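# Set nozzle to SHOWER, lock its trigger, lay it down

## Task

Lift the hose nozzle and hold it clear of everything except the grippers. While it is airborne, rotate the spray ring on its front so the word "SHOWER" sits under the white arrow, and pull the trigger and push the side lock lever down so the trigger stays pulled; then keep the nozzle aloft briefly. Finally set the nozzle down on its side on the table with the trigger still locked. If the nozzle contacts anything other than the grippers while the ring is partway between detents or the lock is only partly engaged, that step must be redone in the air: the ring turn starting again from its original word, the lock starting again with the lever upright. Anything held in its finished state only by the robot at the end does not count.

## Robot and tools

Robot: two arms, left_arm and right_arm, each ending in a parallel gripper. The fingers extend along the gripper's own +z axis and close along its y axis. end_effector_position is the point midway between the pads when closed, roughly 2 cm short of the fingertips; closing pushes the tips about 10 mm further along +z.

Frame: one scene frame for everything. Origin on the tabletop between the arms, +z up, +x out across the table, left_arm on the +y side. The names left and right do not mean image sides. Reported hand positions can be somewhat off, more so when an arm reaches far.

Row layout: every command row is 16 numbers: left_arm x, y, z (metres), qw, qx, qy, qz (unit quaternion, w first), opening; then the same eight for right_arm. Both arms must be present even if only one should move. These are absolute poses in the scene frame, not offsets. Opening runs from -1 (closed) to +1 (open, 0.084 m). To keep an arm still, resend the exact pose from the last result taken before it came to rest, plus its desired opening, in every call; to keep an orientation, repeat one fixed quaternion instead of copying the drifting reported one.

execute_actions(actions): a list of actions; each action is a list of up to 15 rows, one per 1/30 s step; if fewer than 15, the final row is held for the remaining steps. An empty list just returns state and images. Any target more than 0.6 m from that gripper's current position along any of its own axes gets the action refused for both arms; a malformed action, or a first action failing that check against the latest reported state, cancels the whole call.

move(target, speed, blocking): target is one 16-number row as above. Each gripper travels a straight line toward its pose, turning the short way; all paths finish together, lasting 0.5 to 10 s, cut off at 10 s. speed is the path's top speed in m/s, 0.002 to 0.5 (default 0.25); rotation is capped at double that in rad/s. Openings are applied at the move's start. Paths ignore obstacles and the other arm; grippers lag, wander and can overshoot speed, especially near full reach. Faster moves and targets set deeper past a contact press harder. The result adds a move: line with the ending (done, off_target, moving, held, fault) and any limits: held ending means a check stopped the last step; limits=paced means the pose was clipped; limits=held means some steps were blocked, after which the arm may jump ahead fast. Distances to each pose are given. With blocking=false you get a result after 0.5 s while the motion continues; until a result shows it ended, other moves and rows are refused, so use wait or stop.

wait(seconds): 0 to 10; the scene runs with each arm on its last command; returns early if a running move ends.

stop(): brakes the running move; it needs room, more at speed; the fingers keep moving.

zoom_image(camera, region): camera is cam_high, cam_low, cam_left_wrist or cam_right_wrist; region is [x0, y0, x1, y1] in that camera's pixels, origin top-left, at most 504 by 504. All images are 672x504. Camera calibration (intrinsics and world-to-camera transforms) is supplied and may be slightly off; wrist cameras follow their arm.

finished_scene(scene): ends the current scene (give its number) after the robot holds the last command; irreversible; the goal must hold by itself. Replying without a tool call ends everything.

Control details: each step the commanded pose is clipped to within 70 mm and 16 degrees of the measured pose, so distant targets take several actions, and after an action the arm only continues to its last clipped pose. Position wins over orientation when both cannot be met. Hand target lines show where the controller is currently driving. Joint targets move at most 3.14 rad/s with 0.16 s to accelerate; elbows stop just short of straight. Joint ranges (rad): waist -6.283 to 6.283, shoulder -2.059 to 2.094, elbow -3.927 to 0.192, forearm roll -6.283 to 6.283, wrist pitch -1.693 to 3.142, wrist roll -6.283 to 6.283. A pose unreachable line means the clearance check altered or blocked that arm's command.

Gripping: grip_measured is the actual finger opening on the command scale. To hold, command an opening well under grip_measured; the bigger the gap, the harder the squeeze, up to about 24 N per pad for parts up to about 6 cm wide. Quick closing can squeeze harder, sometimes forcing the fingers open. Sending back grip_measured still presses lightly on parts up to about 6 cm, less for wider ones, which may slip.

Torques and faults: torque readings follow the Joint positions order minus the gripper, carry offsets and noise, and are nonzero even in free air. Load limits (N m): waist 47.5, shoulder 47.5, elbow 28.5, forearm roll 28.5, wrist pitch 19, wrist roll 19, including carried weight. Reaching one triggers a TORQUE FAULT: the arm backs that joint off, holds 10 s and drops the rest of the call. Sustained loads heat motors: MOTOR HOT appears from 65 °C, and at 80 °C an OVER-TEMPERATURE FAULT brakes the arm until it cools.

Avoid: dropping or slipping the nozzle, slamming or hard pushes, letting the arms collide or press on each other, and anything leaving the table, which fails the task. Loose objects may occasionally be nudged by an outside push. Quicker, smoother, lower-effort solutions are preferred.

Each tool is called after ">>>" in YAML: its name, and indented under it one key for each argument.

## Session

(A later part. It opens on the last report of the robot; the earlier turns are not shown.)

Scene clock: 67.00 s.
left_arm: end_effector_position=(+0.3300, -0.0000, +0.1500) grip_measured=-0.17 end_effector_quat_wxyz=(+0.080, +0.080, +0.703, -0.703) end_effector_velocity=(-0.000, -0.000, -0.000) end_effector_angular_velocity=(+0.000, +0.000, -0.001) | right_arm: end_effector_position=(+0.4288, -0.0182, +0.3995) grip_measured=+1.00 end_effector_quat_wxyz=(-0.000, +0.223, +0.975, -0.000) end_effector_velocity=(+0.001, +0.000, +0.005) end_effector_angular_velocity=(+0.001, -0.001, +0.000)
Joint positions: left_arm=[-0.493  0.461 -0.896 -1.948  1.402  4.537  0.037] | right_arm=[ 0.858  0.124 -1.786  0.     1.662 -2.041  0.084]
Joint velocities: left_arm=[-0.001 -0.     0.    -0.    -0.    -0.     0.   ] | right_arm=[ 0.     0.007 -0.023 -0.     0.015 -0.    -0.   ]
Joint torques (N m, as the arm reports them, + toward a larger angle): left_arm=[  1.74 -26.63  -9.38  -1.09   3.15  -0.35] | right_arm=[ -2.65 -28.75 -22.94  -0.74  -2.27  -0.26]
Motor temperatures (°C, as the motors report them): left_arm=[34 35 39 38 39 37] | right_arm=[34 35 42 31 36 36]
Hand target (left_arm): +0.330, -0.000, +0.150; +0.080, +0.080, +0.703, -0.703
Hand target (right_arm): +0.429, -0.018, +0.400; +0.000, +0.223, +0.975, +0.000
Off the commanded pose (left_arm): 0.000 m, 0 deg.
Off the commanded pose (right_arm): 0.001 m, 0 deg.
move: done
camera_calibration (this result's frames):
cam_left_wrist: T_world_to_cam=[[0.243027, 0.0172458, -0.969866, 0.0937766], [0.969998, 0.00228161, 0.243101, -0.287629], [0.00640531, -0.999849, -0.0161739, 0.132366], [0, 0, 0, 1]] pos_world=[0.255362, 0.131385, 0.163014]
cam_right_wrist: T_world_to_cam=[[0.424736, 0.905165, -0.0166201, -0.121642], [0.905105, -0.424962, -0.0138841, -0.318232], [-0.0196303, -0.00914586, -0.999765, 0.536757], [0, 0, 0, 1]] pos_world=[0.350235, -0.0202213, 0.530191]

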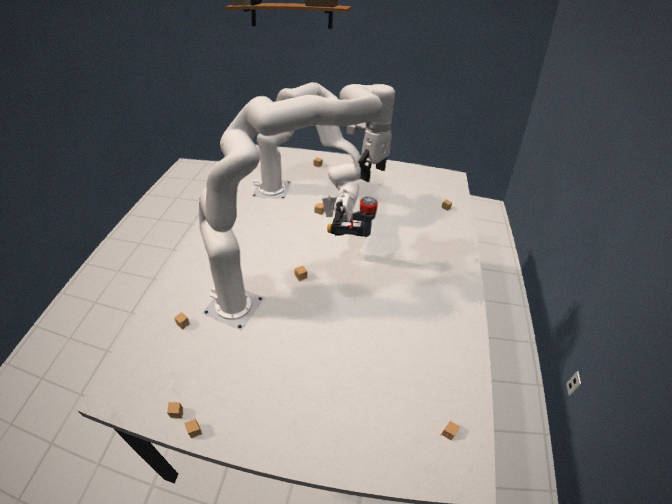

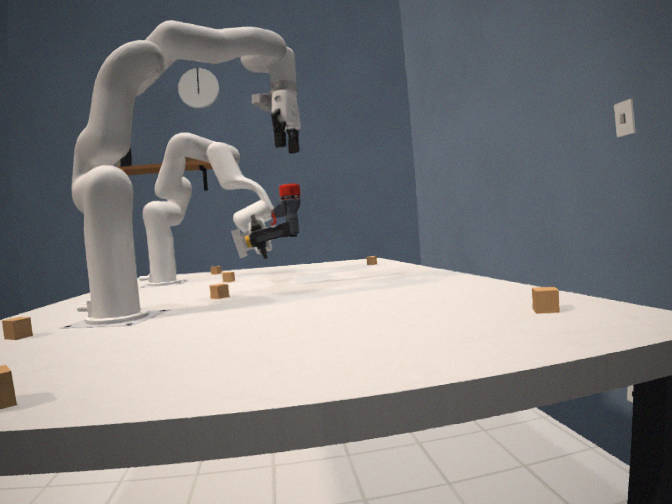

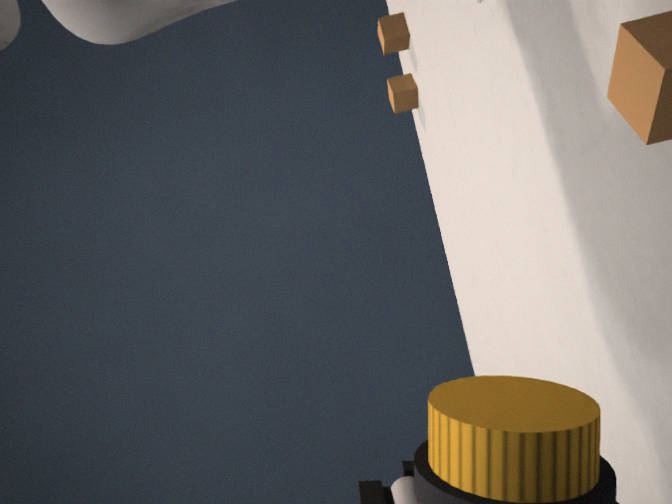

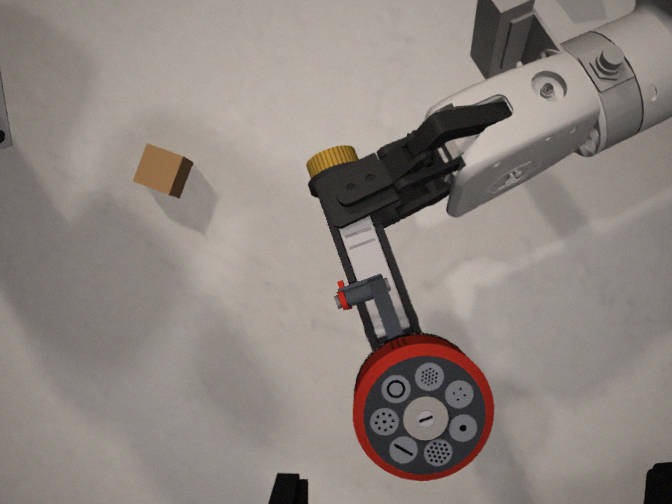

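>>> move:
  target: [0.36,0.08,0.15,0.08,0.08,0.7026,-0.7026,-1,0.35,-0.35,0.40,0,0.2225,0.975,0,1]
  speed: 0.3

>>> move:
  target: [0.44,0.12,0.09,0,0.113,0.9936,0,-1,0.35,-0.35,0.40,0,0.2225,0.975,0,1]

>>> move:
  target: [0.44,0.12,0.033,0,0.113,0.9936,0,-1,0.35,-0.35,0.40,0,0.2225,0.975,0,1]
  speed: 0.03

>>> move:
  target: [0.44,0.12,0.033,0,0.113,0.9936,0,1,0.35,-0.35,0.40,0,0.2225,0.975,0,1]

>>> move:
  target: [0.50,0.08,0.18,0,0.113,0.9936,0,1,0.35,-0.35,0.40,0,0.2225,0.975,0,1]
  speed: 0.15

Scene clock: 70.37 s.
left_arm: end_effector_position=(+0.3600, +0.0799, +0.1499) grip_measured=-0.17 end_effector_quat_wxyz=(+0.080, +0.080, +0.703, -0.702) end_effector_velocity=(+0.000, +0.001, -0.000) end_effector_angular_velocity=(-0.000, +0.000, +0.001) | right_arm: end_effector_position=(+0.3510, -0.3497, +0.3995) grip_measured=+1.00 end_effector_quat_wxyz=(+0.000, +0.222, +0.975, -0.001) end_effector_velocity=(+0.000, -0.002, +0.000) end_effector_angular_velocity=(+0.002, -0.000, +0.000)
Joint positions: left_arm=[-0.276  0.47  -0.908 -1.747  1.489  4.509  0.037] | right_arm=[ 0.116 -0.503 -1.161 -0.001  1.663 -2.784  0.084]
Joint velocities: left_arm=[ 0.002  0.     0.     0.001  0.001 -0.    -0.   ] | right_arm=[-0.009  0.001 -0.002  0.002  0.    -0.009 -0.   ]
Joint torques (N m, as the arm reports them, + toward a larger angle): left_arm=[  1.65 -26.24  -8.97  -1.05   3.11  -0.21] | right_arm=[ -2.11 -11.21 -23.09  -0.78  -2.12  -0.31]
Motor temperatures (°C, as the motors report them): left_arm=[34 35 39 38 39 37] | right_arm=[34 35 42 31 36 36]
Hand target (left_arm): +0.360, +0.080, +0.150; +0.080, +0.080, +0.703, -0.702
Hand target (right_arm): +0.351, -0.350, +0.400; +0.000, +0.222, +0.975, -0.001
Off the commanded pose (left_arm): 0.000 m, 0 deg.
Off the commanded pose (right_arm): 0.001 m, 0 deg.
move: done
camera_calibration (this result's frames):
cam_left_wrist: T_world_to_cam=[[0.243126, 0.0174777, -0.969837, 0.0849917], [0.969974, 0.00217592, 0.2432, -0.316934], [0.00636085, -0.999845, -0.0164239, 0.212075], [0, 0, 0, 1]] pos_world=[0.285405, 0.211247, 0.16299]
cam_right_wrist: T_world_to_cam=[[0.42447, 0.905267, -0.0177858, 0.212072], [0.905233, -0.424712, -0.0131394, -0.388943], [-0.0194485, -0.010523, -0.999755, 0.53161], [0, 0, 0, 1]] pos_world=[0.272405, -0.351576, 0.530141]

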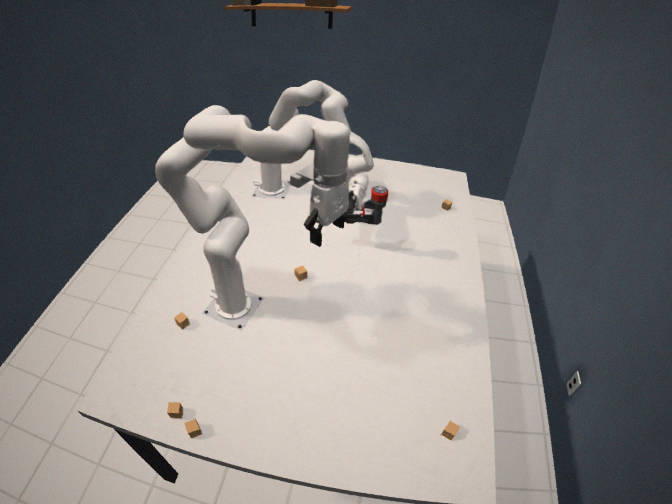

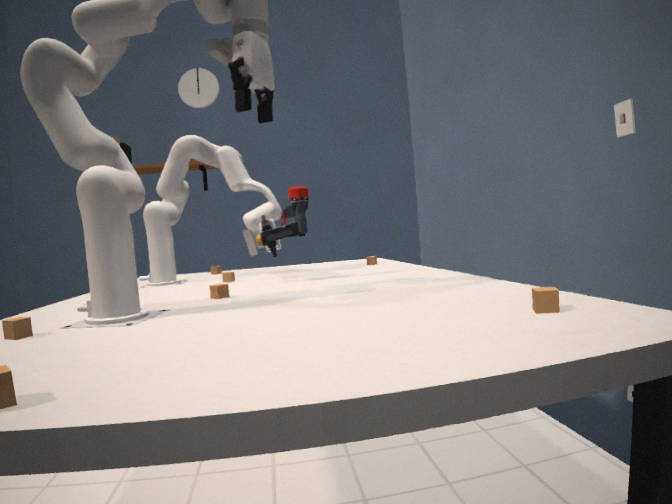

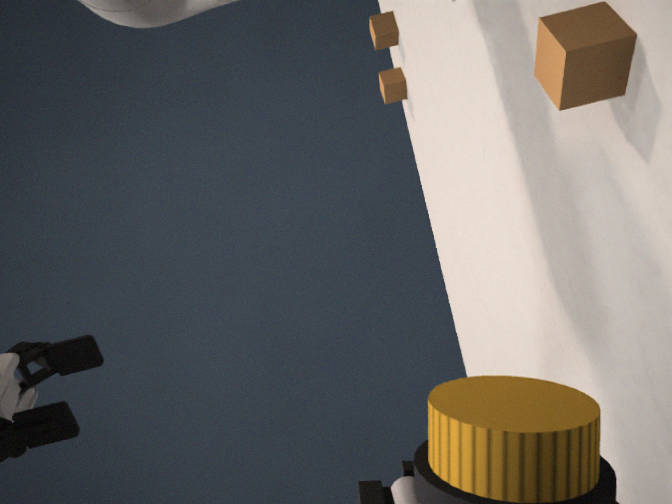

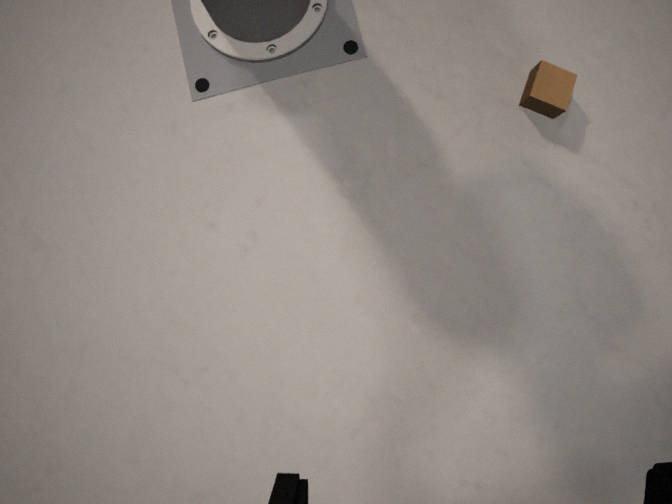

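Scene clock: 74.10 s.
left_arm: end_effector_position=(+0.4405, +0.1193, +0.0913) grip_measured=-0.17 end_effector_quat_wxyz=(+0.001, +0.115, +0.993, -0.003) end_effector_velocity=(+0.000, -0.000, -0.000) end_effector_angular_velocity=(+0.010, +0.005, +0.000) | right_arm: end_effector_position=(+0.3500, -0.3500, +0.4000) grip_measured=+1.00 end_effector_quat_wxyz=(+0.000, +0.222, +0.975, -0.000) end_effector_velocity=(+0.000, -0.000, -0.000) end_effector_angular_velocity=(-0.000, +0.000, -0.000)
Joint positions: left_arm=[-0.605  0.486 -1.389 -0.007  0.9    2.853  0.037] | right_arm=[ 0.114 -0.505 -1.161  0.     1.666 -2.786  0.084]
Joint velocities: left_arm=[-0.002  0.007 -0.013  0.009  0.015 -0.008 -0.   ] | right_arm=[ 0.  0.  0. -0. -0.  0. -0.]
Joint torques (N m, as the arm reports them, + toward a larger angle): left_arm=[  1.61 -31.4  -12.46  -0.62  -1.61  -0.39] | right_arm=[ -2.1  -10.72 -22.88  -1.    -2.07  -0.21]
Motor temperatures (°C, as the motors report them): left_arm=[34 35 39 38 39 37] | right_arm=[34 35 42 31 36 36]
Hand target (left_arm): +0.440, +0.119, +0.091; +0.000, +0.115, +0.993, -0.003
Hand target (right_arm): +0.350, -0.350, +0.400; +0.000, +0.222, +0.975, -0.000
Off the commanded pose (left_arm): 0.002 m, 0 deg.
Off the commanded pose (right_arm): 0.000 m, 0 deg.
move: done
camera_calibration (this result's frames):
cam_left_wrist: T_world_to_cam=[[0.246673, 0.969034, 0.0112058, -0.196816], [0.969074, -0.246733, 0.00431017, -0.328913], [0.00694154, 0.00979605, -0.999928, 0.219093], [0, 0, 0, 1]] pos_world=[0.365769, 0.107422, 0.2227]
cam_right_wrist: T_world_to_cam=[[0.42468, 0.905194, -0.0164719, 0.212179], [0.905134, -0.424903, -0.0138045, -0.387944], [-0.0194947, -0.00904682, -0.999769, 0.532639], [0, 0, 0, 1]] pos_world=[0.271417, -0.352083, 0.530655]

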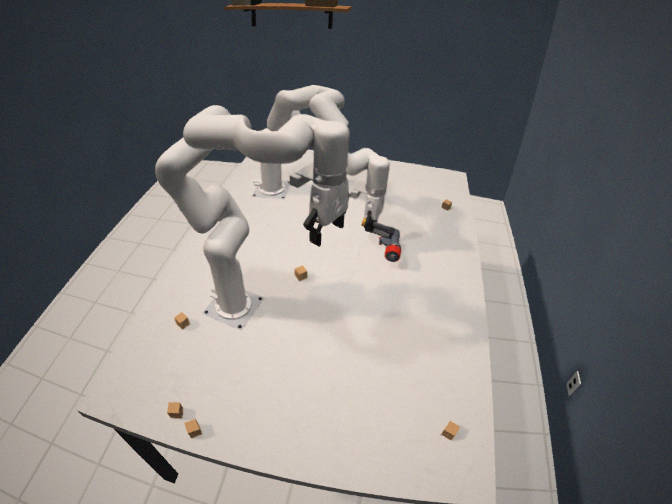

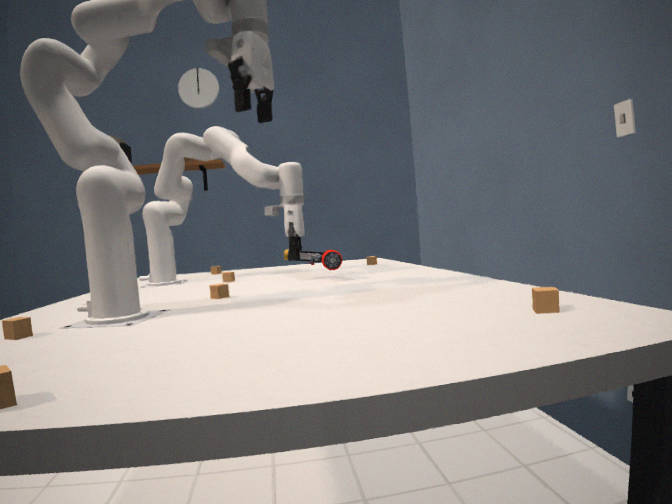

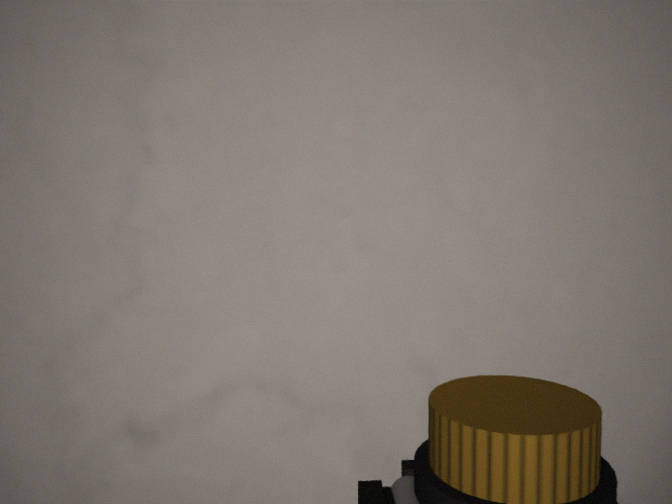

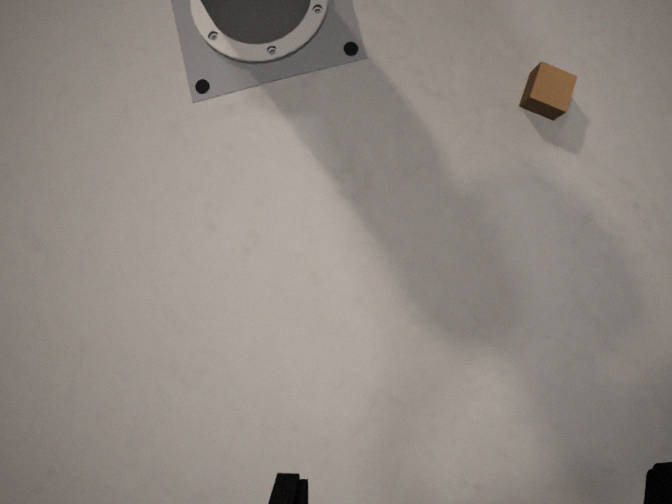

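Scene clock: 76.37 s.
left_arm: end_effector_position=(+0.4401, +0.1199, +0.0334) grip_measured=-0.17 end_effector_quat_wxyz=(+0.000, +0.113, +0.994, -0.000) end_effector_velocity=(+0.001, +0.000, -0.001) end_effector_angular_velocity=(-0.001, -0.003, +0.002) | right_arm: end_effector_position=(+0.3500, -0.3500, +0.4000) grip_measured=+1.00 end_effector_quat_wxyz=(+0.000, +0.222, +0.975, +0.000) end_effector_velocity=(-0.000, -0.000, +0.000) end_effector_angular_velocity=(-0.000, -0.002, -0.000)
Joint positions: left_arm=[-0.606  0.586 -1.364 -0.     0.778  2.844  0.037] | right_arm=[ 0.114 -0.505 -1.161  0.     1.666 -2.786  0.084]
Joint velocities: left_arm=[ 0.001  0.004 -0.002  0.    -0.006 -0.001  0.   ] | right_arm=[-0.    -0.002  0.    -0.     0.     0.     0.   ]
Joint torques (N m, as the arm reports them, + toward a larger angle): left_arm=[  1.47 -29.46 -10.72  -0.36  -1.06  -0.34] | right_arm=[ -2.17 -11.41 -23.49  -0.95  -2.26  -0.14]
Motor temperatures (°C, as the motors report them): left_arm=[34 35 39 38 39 37] | right_arm=[34 35 42 31 36 36]
Hand target (left_arm): +0.440, +0.120, +0.033; -0.000, +0.113, +0.994, -0.000
Hand target (right_arm): +0.350, -0.350, +0.400; +0.000, +0.222, +0.975, +0.000
Off the commanded pose (left_arm): 0.000 m, 0 deg.
Off the commanded pose (right_arm): 0.000 m, 0 deg.
move: done
camera_calibration (this result's frames):
cam_left_wrist: T_world_to_cam=[[0.242877, 0.969906, 0.0171398, -0.195244], [0.970035, -0.242953, 0.0024784, -0.328973], [0.00656798, 0.0160243, -0.99985, 0.160604], [0, 0, 0, 1]] pos_world=[0.36548, 0.10687, 0.164742]
cam_right_wrist: T_world_to_cam=[[0.42468, 0.905194, -0.0164682, 0.212177], [0.905134, -0.424903, -0.0138075, -0.387941], [-0.0194959, -0.00904219, -0.999769, 0.532644], [0, 0, 0, 1]] pos_world=[0.271416, -0.352082, 0.530658]

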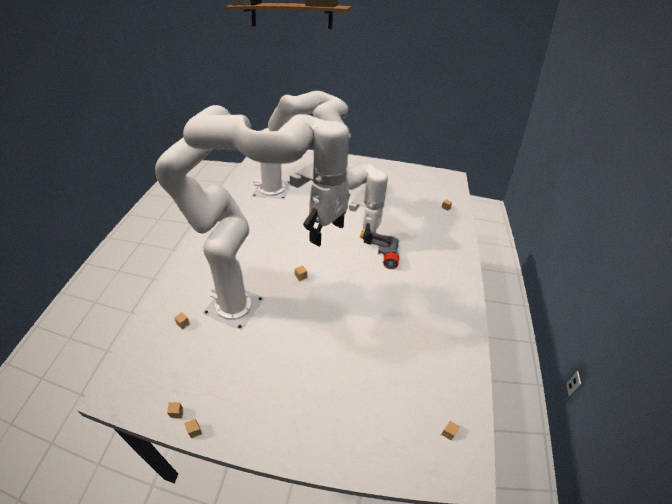

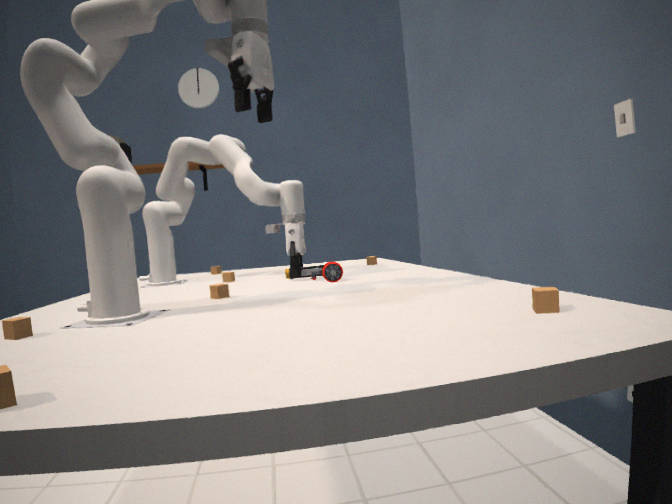

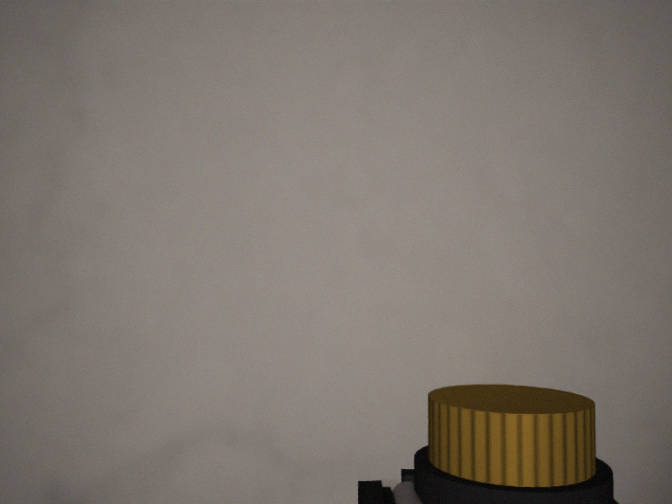

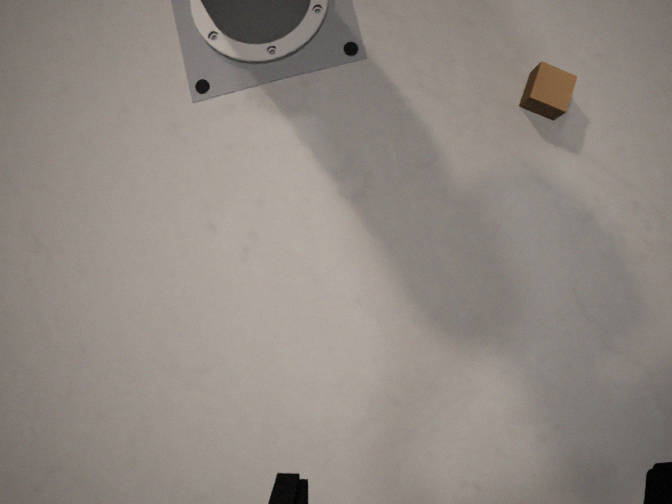

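Scene clock: 77.07 s.
left_arm: end_effector_position=(+0.4400, +0.1200, +0.0330) grip_measured=+1.00 end_effector_quat_wxyz=(-0.000, +0.113, +0.994, +0.000) end_effector_velocity=(-0.000, -0.001, +0.000) end_effector_angular_velocity=(-0.000, -0.000, -0.001) | right_arm: end_effector_position=(+0.3500, -0.3500, +0.4000) grip_measured=+1.00 end_effector_quat_wxyz=(+0.000, +0.222, +0.975, -0.000) end_effector_velocity=(-0.000, -0.000, -0.000) end_effector_angular_velocity=(-0.000, +0.000, -0.000)
Joint positions: left_arm=[-0.606  0.586 -1.363  0.     0.777  2.844  0.084] | right_arm=[ 0.114 -0.505 -1.161  0.     1.666 -2.786  0.084]
Joint velocities: left_arm=[-0.001 -0.     0.    -0.    -0.001 -0.     0.   ] | right_arm=[-0. -0.  0. -0. -0.  0. -0.]
Joint torques (N m, as the arm reports them, + toward a larger angle): left_arm=[  1.77 -30.3  -10.95  -0.46  -1.15  -0.38] | right_arm=[ -2.17 -11.16 -23.32  -0.85  -2.09  -0.36]
Motor temperatures (°C, as the motors report them): left_arm=[34 35 39 38 39 37] | right_arm=[34 35 42 31 36 36]
Hand target (left_arm): +0.440, +0.120, +0.033; -0.000, +0.113, +0.994, -0.000
Hand target (right_arm): +0.350, -0.350, +0.400; -0.000, +0.222, +0.975, -0.000
Off the commanded pose (left_arm): 0.000 m, 0 deg.
Off the commanded pose (right_arm): 0.000 m, 0 deg.
move: done
camera_calibration (this result's frames):
cam_left_wrist: T_world_to_cam=[[0.242778, 0.969929, 0.0172492, -0.195285], [0.970061, -0.242851, 0.00226276, -0.328823], [0.0063837, 0.0161834, -0.999849, 0.160302], [0, 0, 0, 1]] pos_world=[0.365366, 0.106963, 0.16439]
cam_right_wrist: T_world_to_cam=[[0.42468, 0.905194, -0.0164685, 0.212177], [0.905134, -0.424903, -0.0138075, -0.387941], [-0.019496, -0.00904244, -0.999769, 0.532644], [0, 0, 0, 1]] pos_world=[0.271416, -0.352082, 0.530658]

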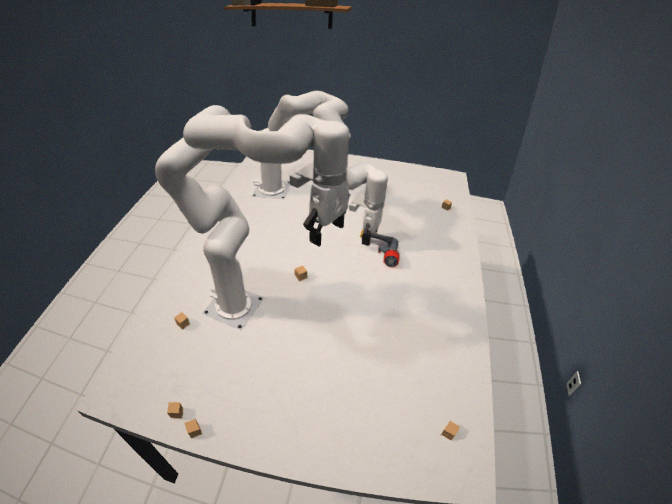

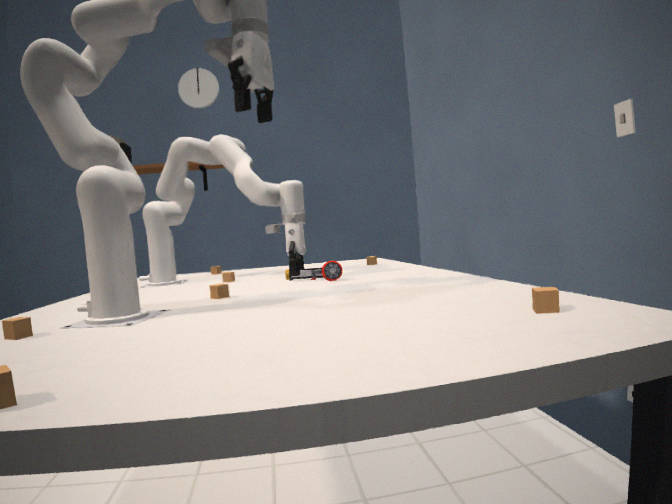

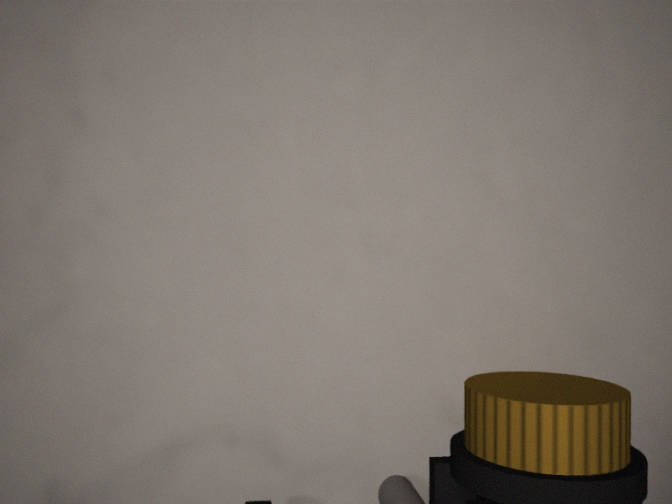

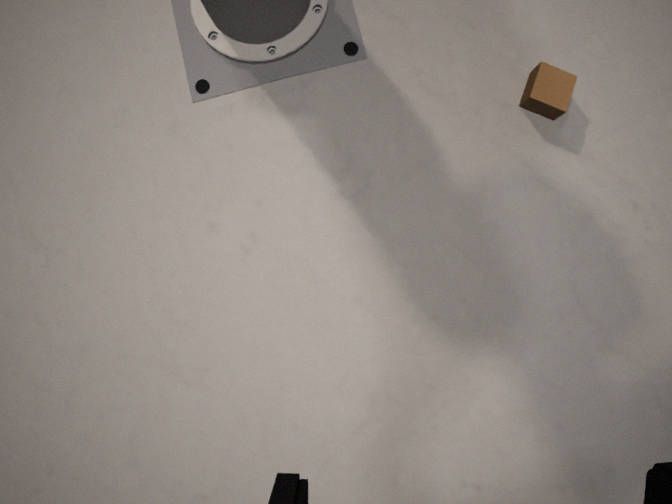

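Scene clock: 78.67 s.
left_arm: end_effector_position=(+0.4994, +0.0803, +0.1794) grip_measured=+1.00 end_effector_quat_wxyz=(+0.000, +0.113, +0.994, -0.000) end_effector_velocity=(+0.003, -0.002, +0.006) end_effector_angular_velocity=(+0.001, +0.002, +0.000) | right_arm: end_effector_position=(+0.3500, -0.3500, +0.4000) grip_measured=+1.00 end_effector_quat_wxyz=(-0.000, +0.222, +0.975, +0.000) end_effector_velocity=(-0.000, +0.000, -0.000) end_effector_angular_velocity=(+0.000, +0.001, +0.000)
Joint positions: left_arm=[-0.614  0.669 -1.943 -0.     1.274  2.837  0.084] | right_arm=[ 0.114 -0.505 -1.161  0.     1.666 -2.786  0.084]
Joint velocities: left_arm=[-0.     0.019 -0.049 -0.     0.032 -0.    -0.   ] | right_arm=[ 0.  0.  0.  0.  0. -0. -0.]
Joint torques (N m, as the arm reports them, + toward a larger angle): left_arm=[  2.02 -32.88 -12.29  -0.43  -1.15  -0.34] | right_arm=[ -1.87 -11.36 -23.42  -0.61  -2.08  -0.32]
Motor temperatures (°C, as the motors report them): left_arm=[34 35 39 38 39 37] | right_arm=[34 35 42 31 36 36]
Hand target (left_arm): +0.500, +0.080, +0.180; +0.000, +0.113, +0.994, -0.000
Hand target (right_arm): +0.350, -0.350, +0.400; +0.000, +0.222, +0.975, -0.000
Off the commanded pose (left_arm): 0.001 m, 0 deg.
Off the commanded pose (right_arm): 0.000 m, 0 deg.
move: done
camera_calibration (this result's frames):
cam_left_wrist: T_world_to_cam=[[0.242808, 0.969923, 0.017142, -0.173691], [0.970052, -0.242884, 0.00241802, -0.396445], [0.0065088, 0.0160415, -0.99985, 0.306918], [0, 0, 0, 1]] pos_world=[0.424748, 0.0672539, 0.310808]
cam_right_wrist: T_world_to_cam=[[0.42468, 0.905194, -0.0164684, 0.212177], [0.905134, -0.424903, -0.0138078, -0.387941], [-0.0194962, -0.00904217, -0.999769, 0.532644], [0, 0, 0, 1]] pos_world=[0.271416, -0.352082, 0.530658]

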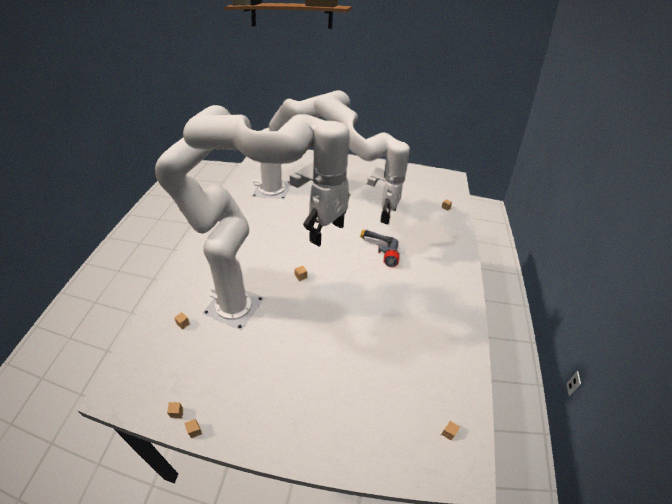

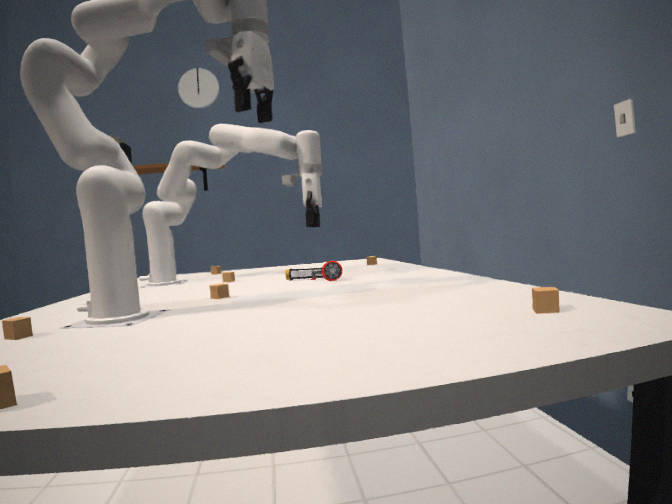

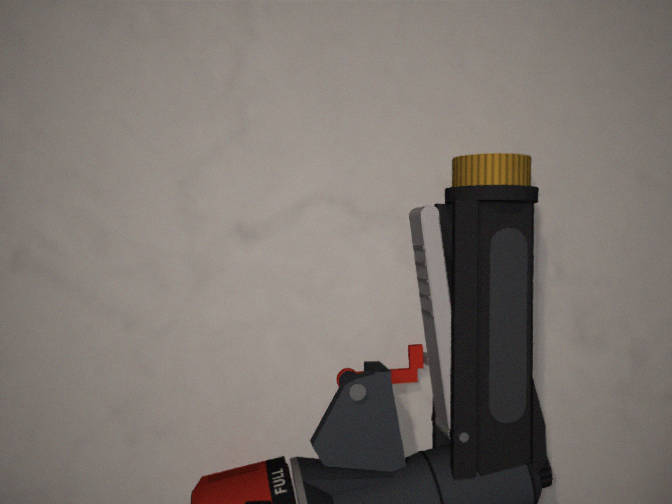

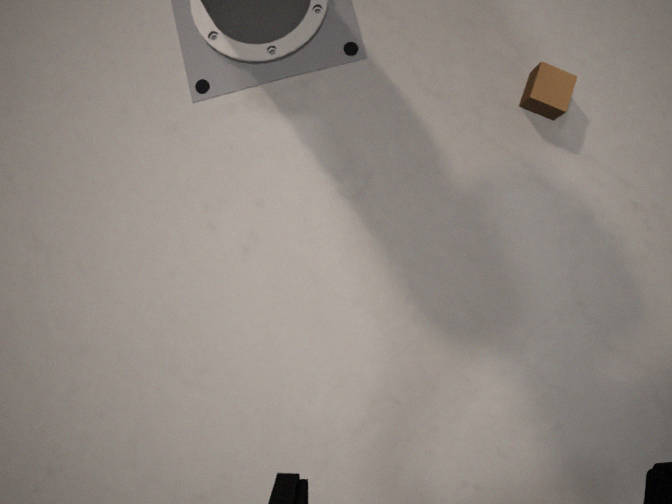

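>>> finished_scene:
  scene: 1

The scene is finished: the task was done.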